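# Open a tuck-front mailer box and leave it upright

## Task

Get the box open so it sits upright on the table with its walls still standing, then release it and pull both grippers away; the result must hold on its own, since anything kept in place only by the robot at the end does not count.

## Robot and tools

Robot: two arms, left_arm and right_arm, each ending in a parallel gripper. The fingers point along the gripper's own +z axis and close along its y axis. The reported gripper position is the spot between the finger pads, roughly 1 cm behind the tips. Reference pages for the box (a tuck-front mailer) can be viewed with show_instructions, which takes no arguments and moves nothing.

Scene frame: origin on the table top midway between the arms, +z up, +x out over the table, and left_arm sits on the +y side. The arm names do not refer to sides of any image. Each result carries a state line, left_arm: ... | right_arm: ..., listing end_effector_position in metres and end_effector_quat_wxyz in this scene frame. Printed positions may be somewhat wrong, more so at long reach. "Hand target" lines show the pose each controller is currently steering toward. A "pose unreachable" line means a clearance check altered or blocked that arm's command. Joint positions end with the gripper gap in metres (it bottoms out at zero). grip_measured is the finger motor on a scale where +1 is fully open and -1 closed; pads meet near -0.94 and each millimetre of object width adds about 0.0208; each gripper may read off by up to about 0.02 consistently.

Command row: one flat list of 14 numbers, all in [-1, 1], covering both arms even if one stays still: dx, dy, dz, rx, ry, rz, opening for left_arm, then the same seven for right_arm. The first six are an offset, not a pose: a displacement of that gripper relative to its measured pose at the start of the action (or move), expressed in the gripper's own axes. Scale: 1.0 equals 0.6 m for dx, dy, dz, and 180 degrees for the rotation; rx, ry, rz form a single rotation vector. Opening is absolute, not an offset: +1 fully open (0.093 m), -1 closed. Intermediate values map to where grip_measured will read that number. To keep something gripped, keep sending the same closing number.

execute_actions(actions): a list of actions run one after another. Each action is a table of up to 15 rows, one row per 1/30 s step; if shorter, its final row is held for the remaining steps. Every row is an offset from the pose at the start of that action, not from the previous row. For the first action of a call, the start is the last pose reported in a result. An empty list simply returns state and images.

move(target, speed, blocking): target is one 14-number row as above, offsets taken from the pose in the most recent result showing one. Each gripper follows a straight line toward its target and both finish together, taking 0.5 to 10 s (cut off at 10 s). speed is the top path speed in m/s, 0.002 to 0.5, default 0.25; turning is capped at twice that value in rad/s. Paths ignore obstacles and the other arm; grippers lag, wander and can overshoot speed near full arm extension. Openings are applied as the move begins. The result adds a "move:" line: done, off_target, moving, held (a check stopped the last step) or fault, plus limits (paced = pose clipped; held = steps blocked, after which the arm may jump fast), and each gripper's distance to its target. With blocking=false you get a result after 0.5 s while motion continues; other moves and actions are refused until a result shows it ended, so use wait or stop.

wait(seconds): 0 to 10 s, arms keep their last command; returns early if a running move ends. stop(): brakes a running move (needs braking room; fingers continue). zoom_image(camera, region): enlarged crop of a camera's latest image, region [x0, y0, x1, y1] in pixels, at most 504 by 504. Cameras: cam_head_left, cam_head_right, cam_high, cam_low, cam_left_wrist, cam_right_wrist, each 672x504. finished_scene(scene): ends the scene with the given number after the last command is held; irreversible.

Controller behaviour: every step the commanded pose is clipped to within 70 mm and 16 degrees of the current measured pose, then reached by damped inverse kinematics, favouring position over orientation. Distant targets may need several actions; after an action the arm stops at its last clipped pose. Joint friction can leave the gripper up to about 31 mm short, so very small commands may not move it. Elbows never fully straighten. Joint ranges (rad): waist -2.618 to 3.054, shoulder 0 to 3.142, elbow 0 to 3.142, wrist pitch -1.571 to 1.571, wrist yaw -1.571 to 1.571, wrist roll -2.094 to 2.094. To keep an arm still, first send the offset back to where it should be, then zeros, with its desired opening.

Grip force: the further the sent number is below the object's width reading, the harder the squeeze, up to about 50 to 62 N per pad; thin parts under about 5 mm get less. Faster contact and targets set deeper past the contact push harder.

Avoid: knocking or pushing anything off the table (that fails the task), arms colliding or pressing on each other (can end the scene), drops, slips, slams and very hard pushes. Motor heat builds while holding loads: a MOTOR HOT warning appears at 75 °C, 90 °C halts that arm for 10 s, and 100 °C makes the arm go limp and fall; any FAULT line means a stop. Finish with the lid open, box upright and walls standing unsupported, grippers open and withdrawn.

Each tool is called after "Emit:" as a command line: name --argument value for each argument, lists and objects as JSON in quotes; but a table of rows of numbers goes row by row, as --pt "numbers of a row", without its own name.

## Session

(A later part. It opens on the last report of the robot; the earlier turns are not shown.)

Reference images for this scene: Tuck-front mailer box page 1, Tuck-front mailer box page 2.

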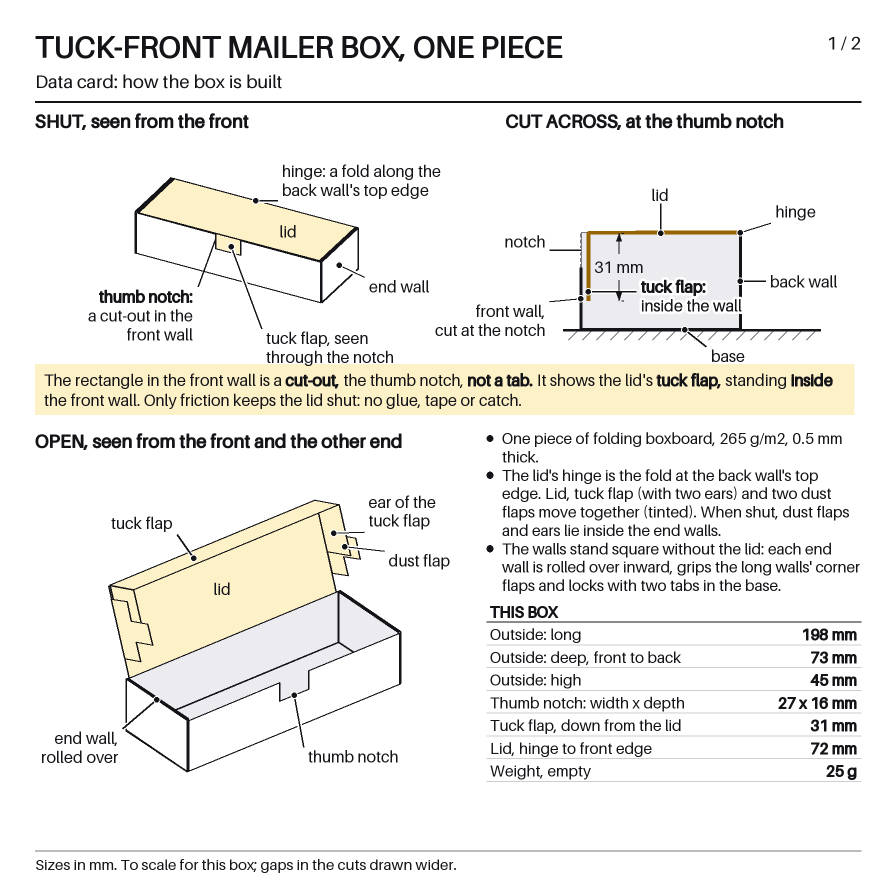

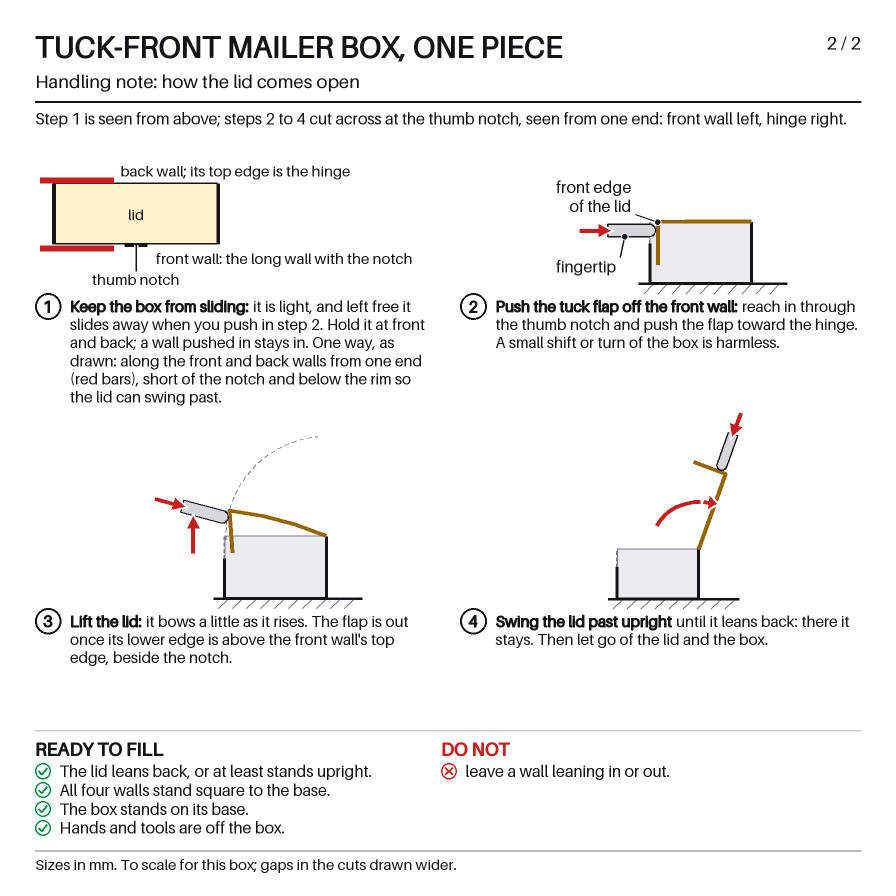

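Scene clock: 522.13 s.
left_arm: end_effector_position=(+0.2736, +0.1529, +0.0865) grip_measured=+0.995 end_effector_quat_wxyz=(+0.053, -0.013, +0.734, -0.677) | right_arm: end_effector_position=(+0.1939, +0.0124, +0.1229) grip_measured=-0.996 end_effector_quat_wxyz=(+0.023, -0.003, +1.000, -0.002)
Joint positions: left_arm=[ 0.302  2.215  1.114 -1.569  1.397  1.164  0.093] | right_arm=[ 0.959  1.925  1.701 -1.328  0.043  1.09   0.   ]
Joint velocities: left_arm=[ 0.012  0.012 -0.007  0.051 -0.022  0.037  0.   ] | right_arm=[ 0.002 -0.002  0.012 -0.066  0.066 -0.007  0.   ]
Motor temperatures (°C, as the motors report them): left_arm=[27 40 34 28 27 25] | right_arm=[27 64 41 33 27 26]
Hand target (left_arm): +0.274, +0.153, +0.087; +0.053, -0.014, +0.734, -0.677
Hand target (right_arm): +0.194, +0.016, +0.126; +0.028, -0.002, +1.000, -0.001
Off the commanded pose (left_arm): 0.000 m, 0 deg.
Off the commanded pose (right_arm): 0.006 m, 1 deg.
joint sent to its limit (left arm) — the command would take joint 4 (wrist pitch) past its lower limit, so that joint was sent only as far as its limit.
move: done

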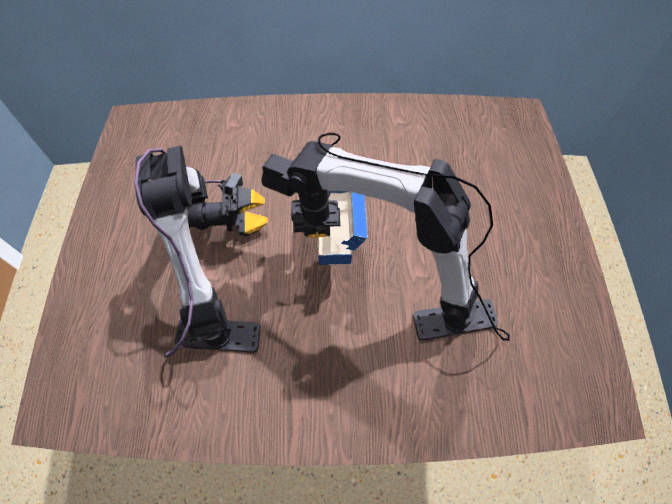

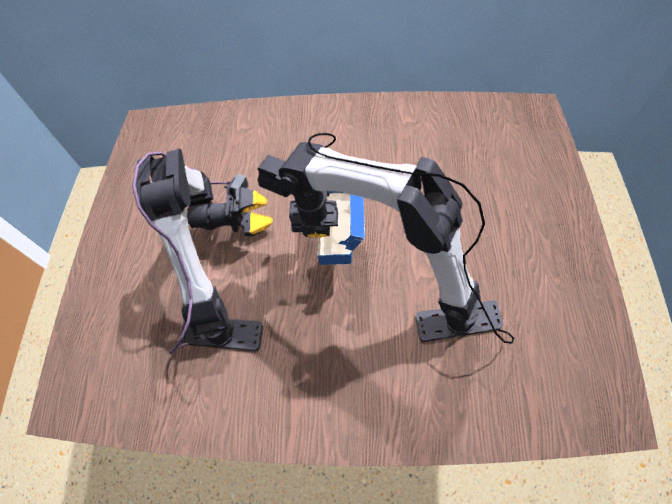

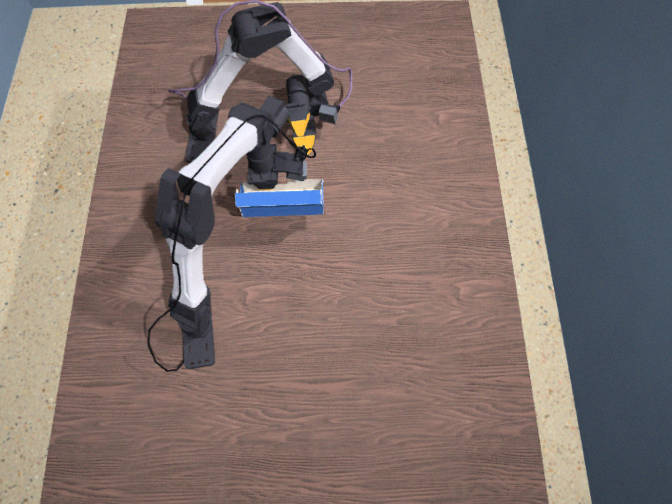

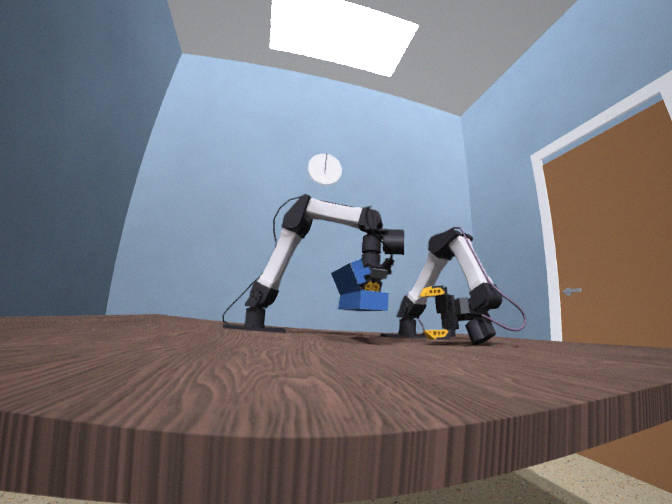

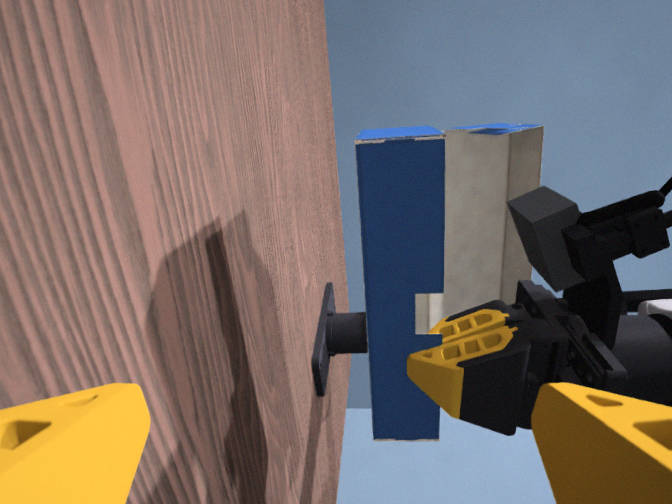

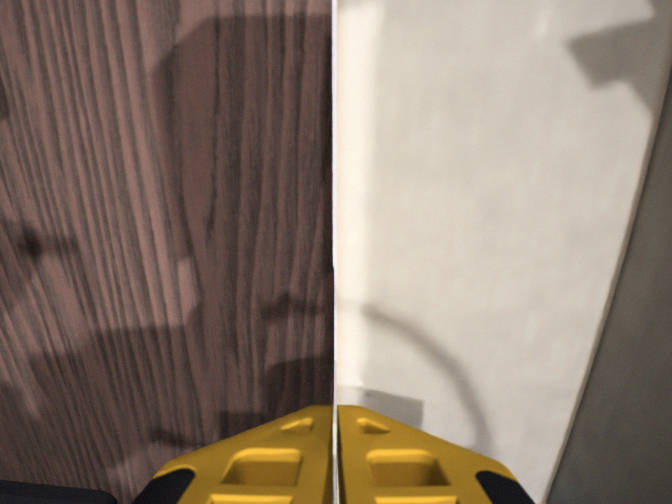

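Emit:
move --target '[0,0,0,0,0,0,1,0,-0.1,0.13,0,0,0,-1]' --speed 0.05

Scene clock: 526.30 s.
left_arm: end_effector_position=(+0.2736, +0.1529, +0.0865) grip_measured=+0.995 end_effector_quat_wxyz=(+0.053, -0.013, +0.734, -0.677) | right_arm: end_effector_position=(+0.1967, -0.0452, +0.0448) grip_measured=-0.996 end_effector_quat_wxyz=(+0.021, -0.002, +1.000, -0.007)
Joint positions: left_arm=[ 0.302  2.215  1.114 -1.569  1.397  1.164  0.093] | right_arm=[ 0.869  1.799  1.221 -0.982  0.043  1.001  0.   ]
Joint velocities: left_arm=[-0.007 -0.002 -0.032  0.022  0.037  0.037  0.001] | right_arm=[ 0.012 -0.012 -0.002  0.022  0.022  0.022  0.   ]
Motor temperatures (°C, as the motors report them): left_arm=[27 41 34 28 27 25] | right_arm=[27 64 41 32 27 26]
Hand target (left_arm): +0.274, +0.153, +0.087; +0.053, -0.014, +0.734, -0.677
Hand target (right_arm): +0.198, -0.049, +0.045; +0.023, -0.003, +1.000, -0.003
Off the commanded pose (left_arm): 0.000 m, 0 deg.
Off the commanded pose (right_arm): 0.003 m, 1 deg.
joint sent to its limit (left arm) — the command would take joint 4 (wrist pitch) past its lower limit, so that joint was sent only as far as its limit.
move: done

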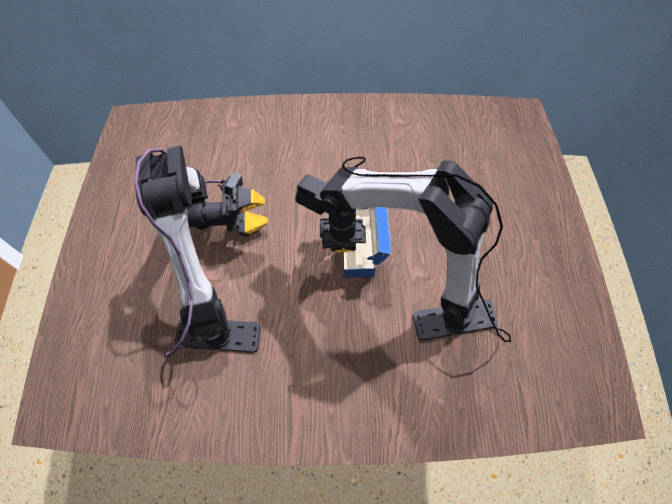

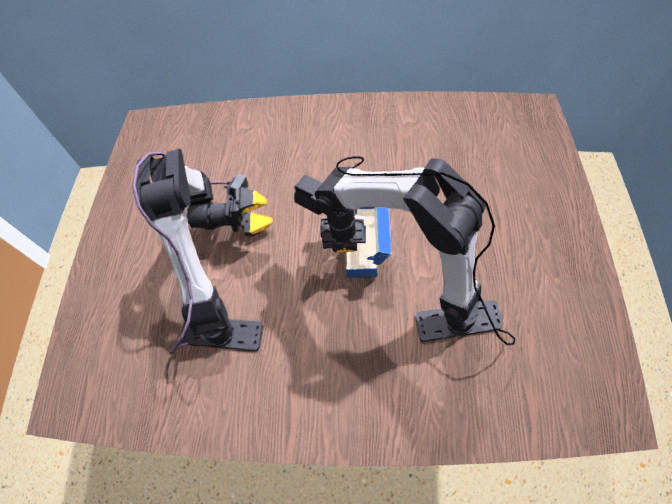

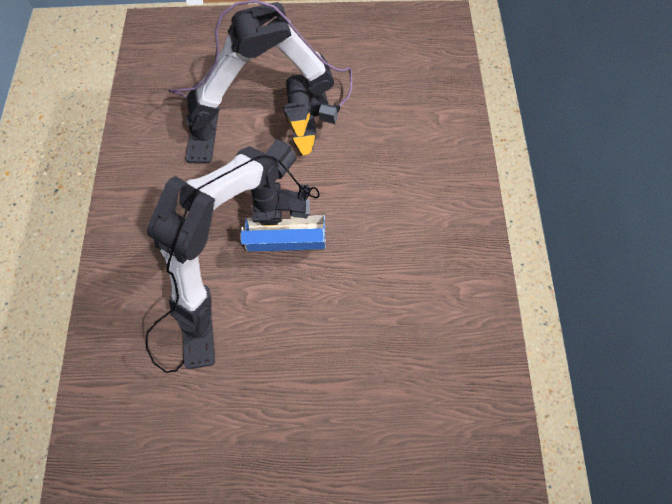

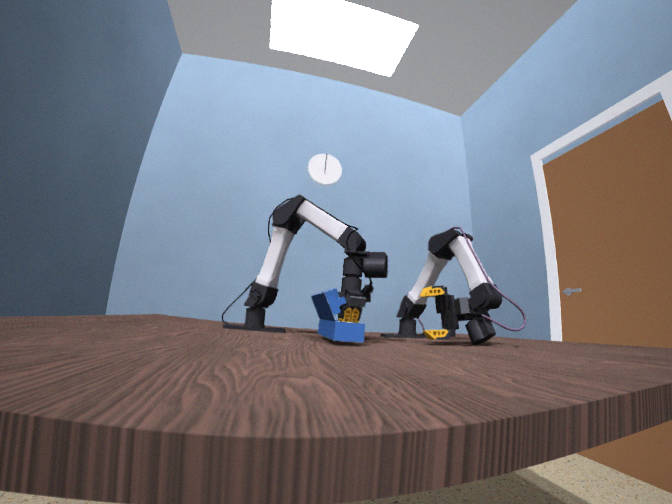

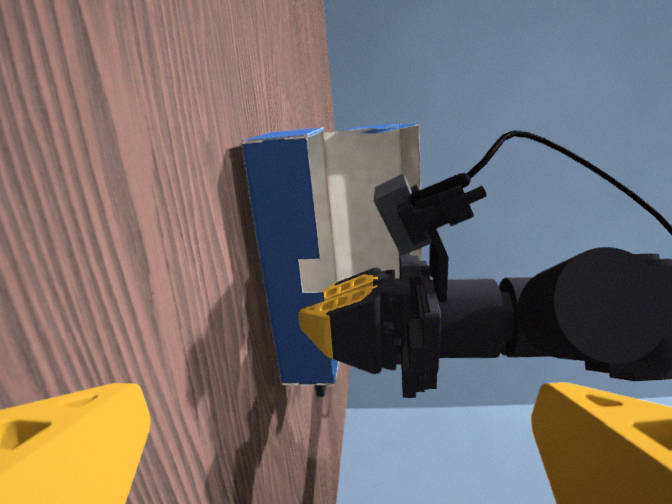

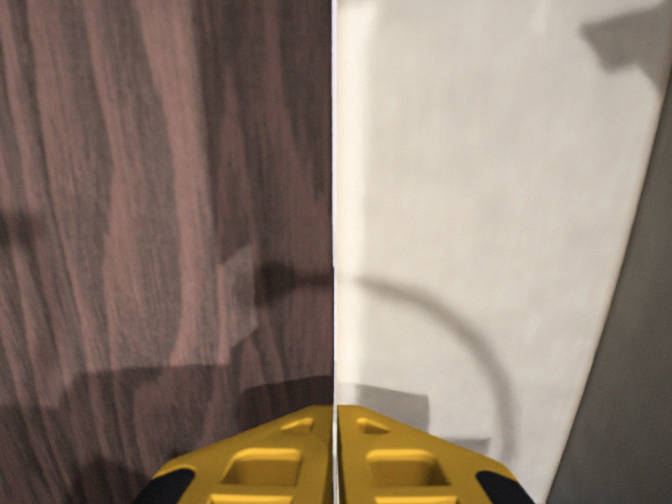

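Emit:
move --target '[0,0,0,0,0,0,1,0,0,0.02,0,0,0,-1]' --speed 0.02

Emit:
move --target '[0,0,0,0,0,0,1,0,0.035,-0.008,0,0,0,0.4]' --speed 0.02

Emit:
move --target '[0,0,0,0,0,0,1,0,0,-0.22,0,0,0,0.4]' --speed 0.06

Scene clock: 529.50 s.
left_arm: end_effector_position=(+0.2736, +0.1529, +0.0865) grip_measured=+0.995 end_effector_quat_wxyz=(+0.053, -0.013, +0.734, -0.677) | right_arm: end_effector_position=(+0.2009, -0.0386, +0.0450) grip_measured=-0.996 end_effector_quat_wxyz=(+0.030, -0.002, +1.000, +0.007)
Joint positions: left_arm=[ 0.302  2.215  1.114 -1.569  1.397  1.164  0.093] | right_arm=[ 0.869  1.799  1.221 -0.95   0.043  1.001  0.   ]
Joint velocities: left_arm=[ 0.002  0.007 -0.012  0.022  0.007  0.051 -0.001] | right_arm=[ 0.002 -0.002 -0.012 -0.095 -0.007 -0.007  0.   ]
Motor temperatures (°C, as the motors report them): left_arm=[27 41 34 28 27 25] | right_arm=[27 64 41 31 27 26]
Hand target (left_arm): +0.274, +0.153, +0.087; +0.053, -0.014, +0.734, -0.677
Hand target (right_arm): +0.197, -0.046, +0.033; +0.021, -0.002, +1.000, -0.007
Off the commanded pose (left_arm): 0.000 m, 0 deg.
Off the commanded pose (right_arm): 0.014 m, 2 deg.
joint sent to its limit (left arm) — the command would take joint 4 (wrist pitch) past its lower limit, so that joint was sent only as far as its limit.
move: off_target (right_arm)

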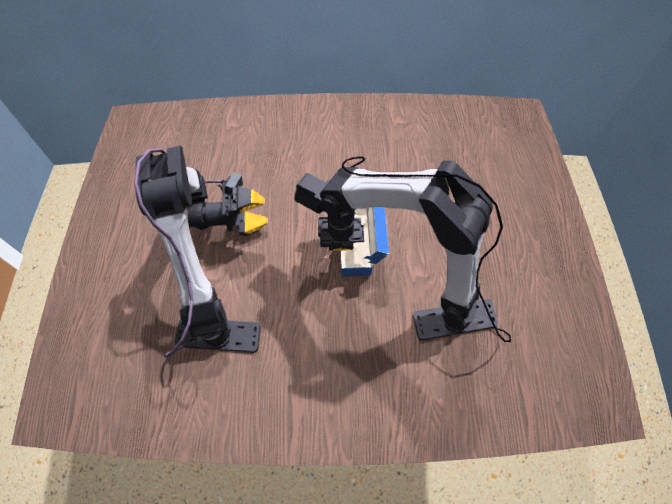

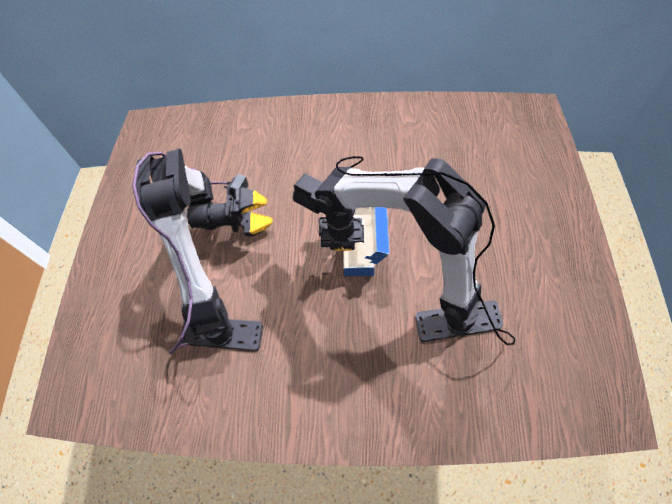

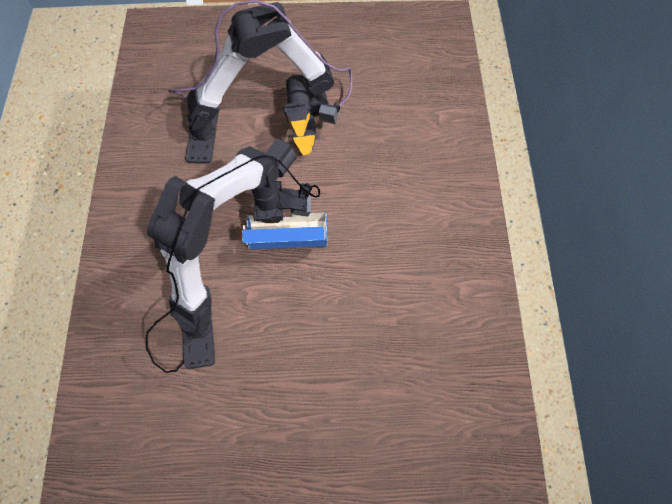

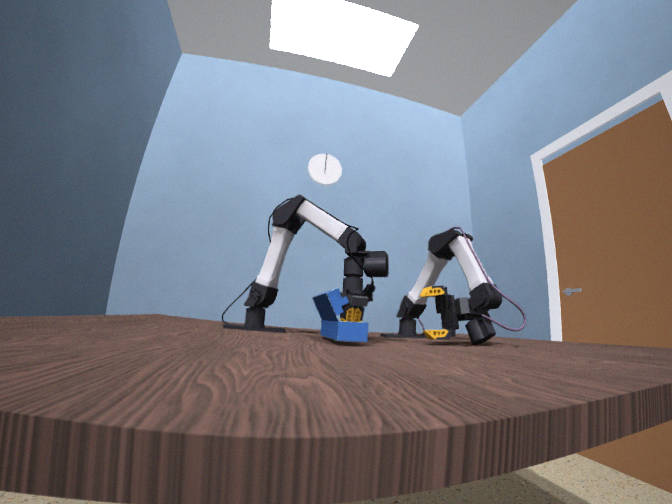

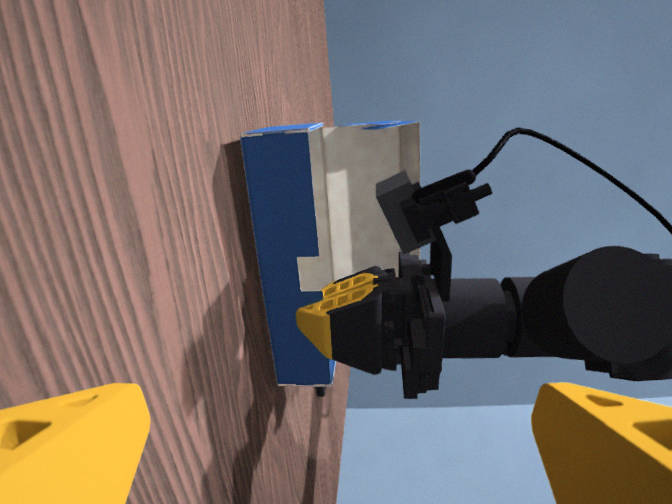

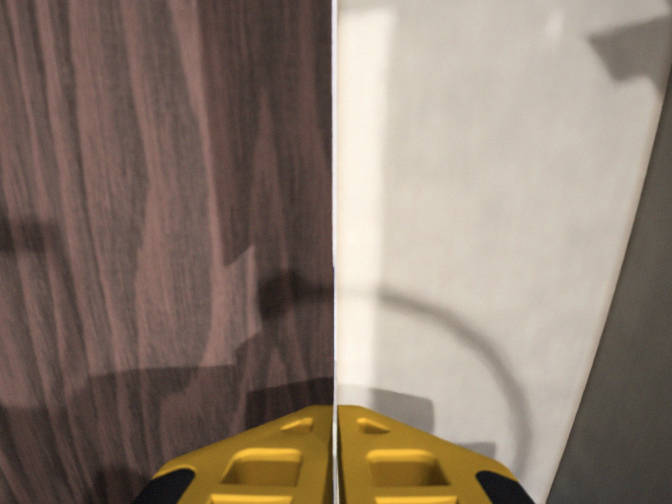

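Scene clock: 530.80 s.
left_arm: end_effector_position=(+0.2736, +0.1529, +0.0865) grip_measured=+0.995 end_effector_quat_wxyz=(+0.053, -0.013, +0.734, -0.677) | right_arm: end_effector_position=(+0.2004, -0.0231, +0.0475) grip_measured=+0.398 end_effector_quat_wxyz=(+0.029, -0.003, +1.000, +0.006)
Joint positions: left_arm=[ 0.302  2.215  1.114 -1.569  1.397  1.164  0.093] | right_arm=[ 0.895  1.844  1.289 -0.975  0.043  1.025  0.064]
Joint velocities: left_arm=[-0.002  0.002  0.002 -0.037 -0.037 -0.037  0.001] | right_arm=[ 0.012  0.002  0.002  0.007 -0.022 -0.007  0.001]
Motor temperatures (°C, as the motors report them): left_arm=[27 41 34 28 27 25] | right_arm=[27 64 41 31 27 26]
Hand target (left_arm): +0.274, +0.153, +0.087; +0.053, -0.014, +0.734, -0.677
Hand target (right_arm): +0.200, -0.018, +0.050; +0.030, -0.002, +1.000, +0.007
Off the commanded pose (left_arm): 0.000 m, 0 deg.
Off the commanded pose (right_arm): 0.006 m, 0 deg.
joint sent to its limit (left arm) — the command would take joint 4 (wrist pitch) past its lower limit, so that joint was sent only as far as its limit.
move: done

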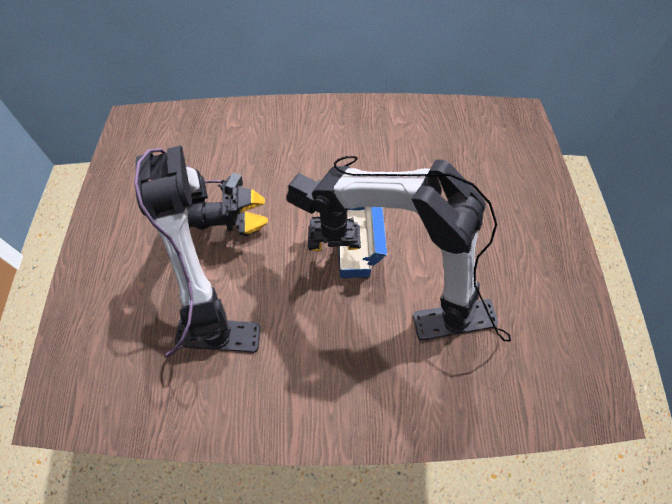

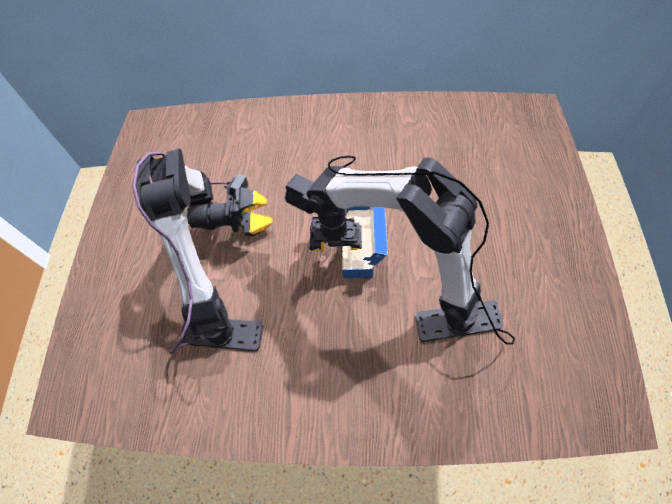

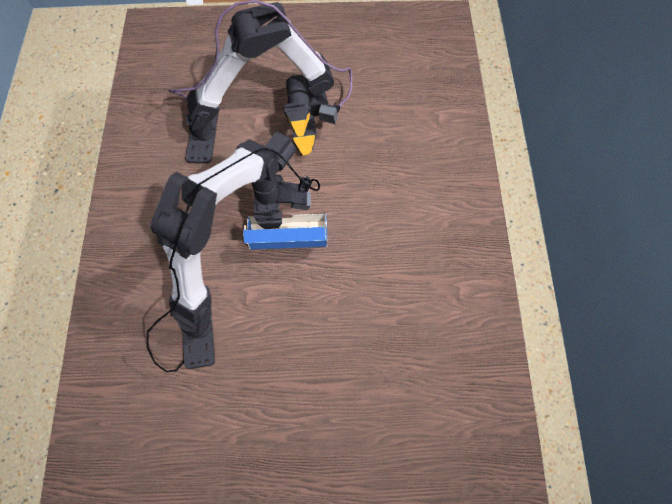

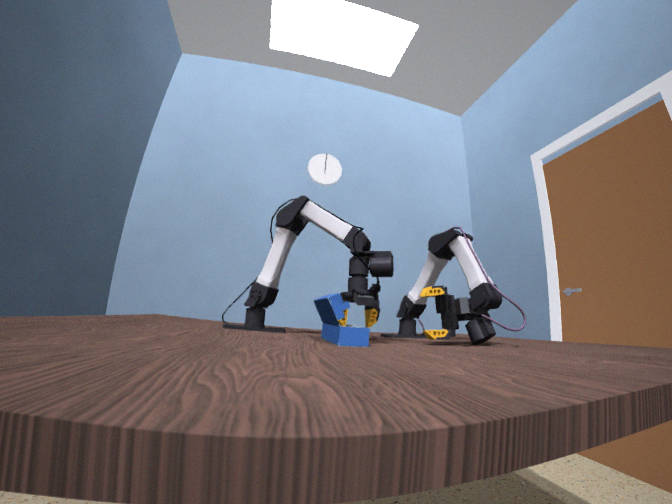

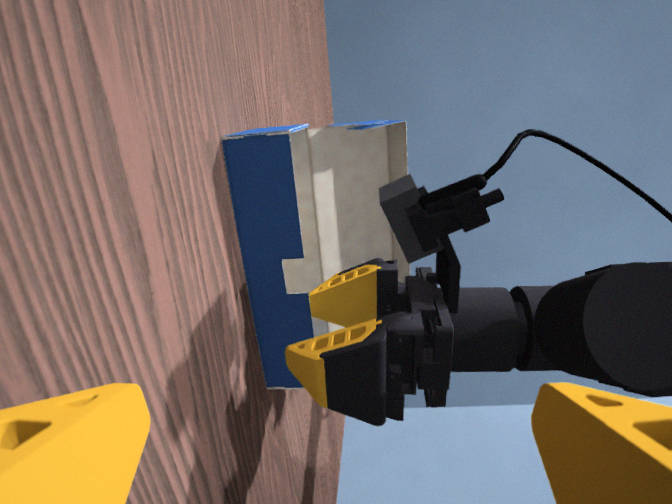

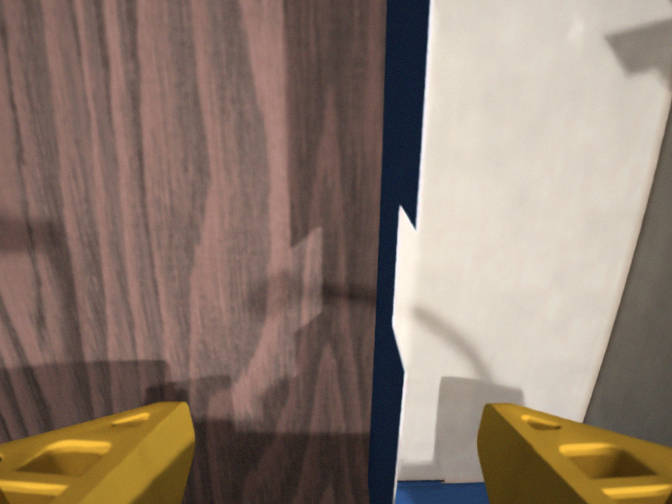

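Scene clock: 533.50 s.
left_arm: end_effector_position=(+0.2736, +0.1529, +0.0865) grip_measured=+0.995 end_effector_quat_wxyz=(+0.053, -0.013, +0.734, -0.677) | right_arm: end_effector_position=(+0.1960, -0.0274, +0.1732) grip_measured=+0.398 end_effector_quat_wxyz=(+0.025, -0.004, +1.000, +0.000)
Joint positions: left_arm=[ 0.302  2.215  1.114 -1.569  1.397  1.164  0.093] | right_arm=[ 0.899  1.801  1.739 -1.482  0.043  1.028  0.064]
Joint velocities: left_arm=[-0.017 -0.012  0.002 -0.066  0.037 -0.007  0.   ] | right_arm=[ 0.017 -0.002  0.002 -0.081  0.022  0.007 -0.001]
Motor temperatures (°C, as the motors report them): left_arm=[27 41 34 28 27 25] | right_arm=[27 64 42 30 27 26]
Hand target (left_arm): +0.274, +0.153, +0.087; +0.053, -0.014, +0.734, -0.677
Hand target (right_arm): +0.195, -0.024, +0.179; +0.029, -0.003, +1.000, +0.006
Off the commanded pose (left_arm): 0.000 m, 0 deg.
Off the commanded pose (right_arm): 0.007 m, 1 deg.
joint sent to its limit (left arm) — the command would take joint 4 (wrist pitch) past its lower limit, so that joint was sent only as far as its limit.
move: done

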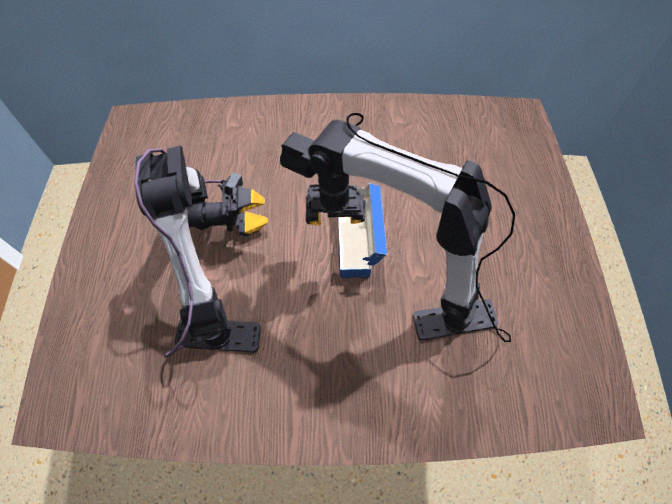

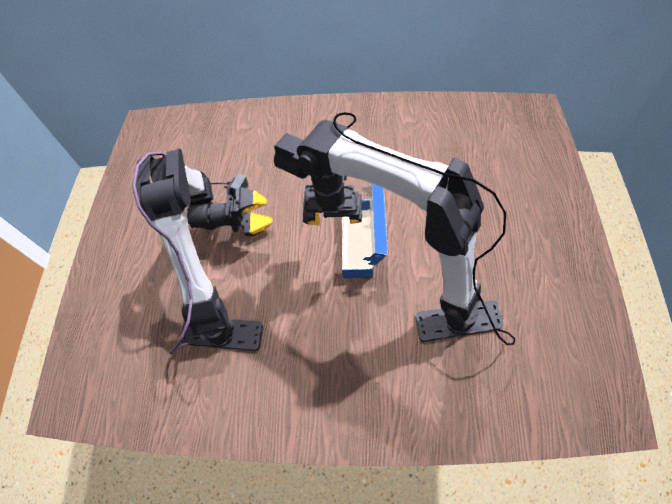

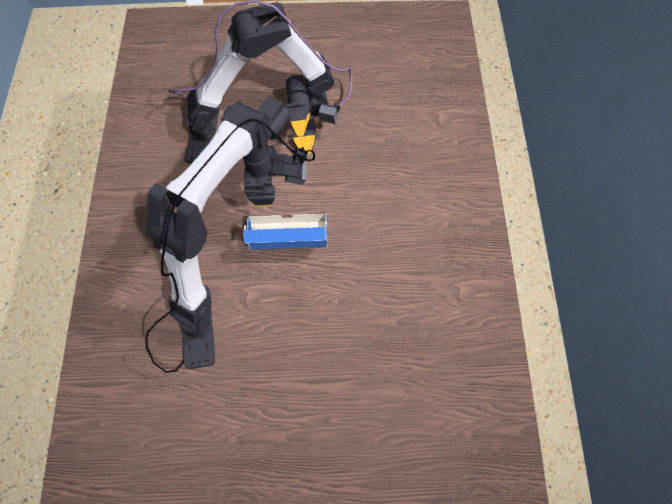

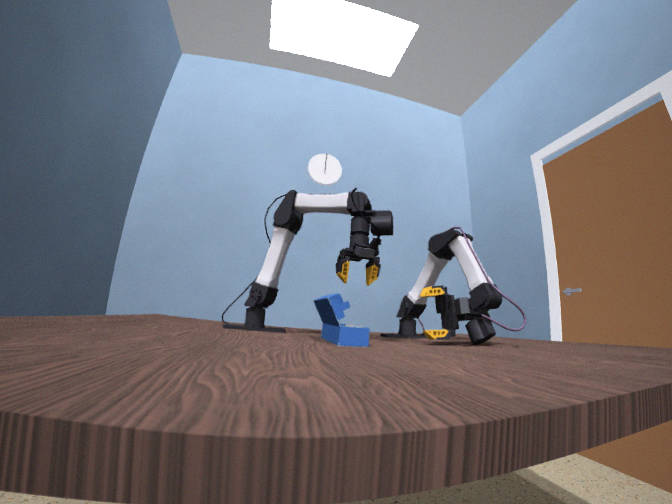

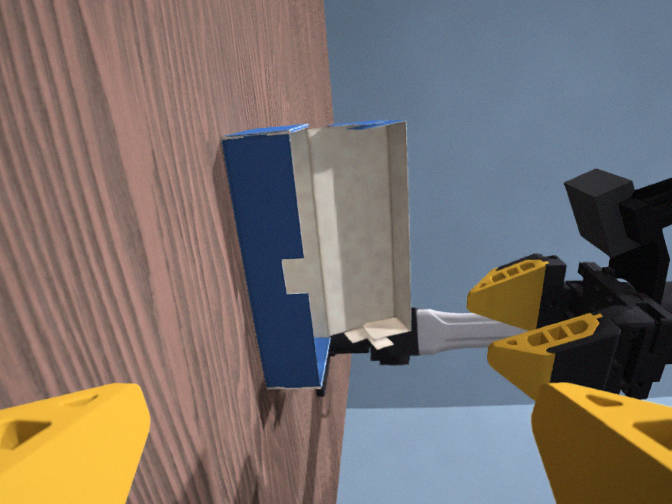

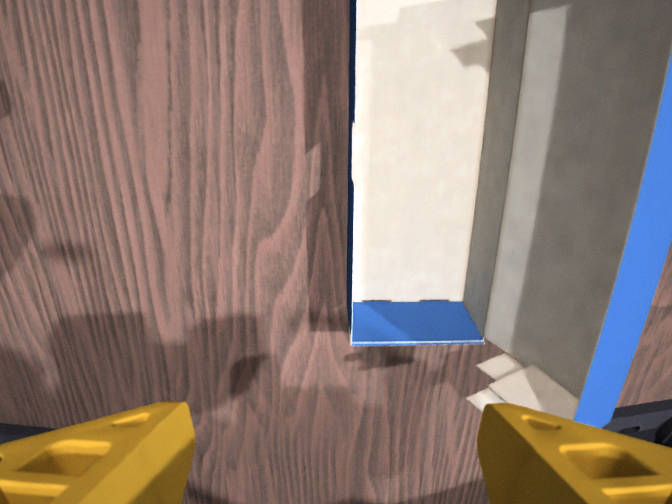

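Emit:
finished_scene --scene 2

The scene is finished: the task was done.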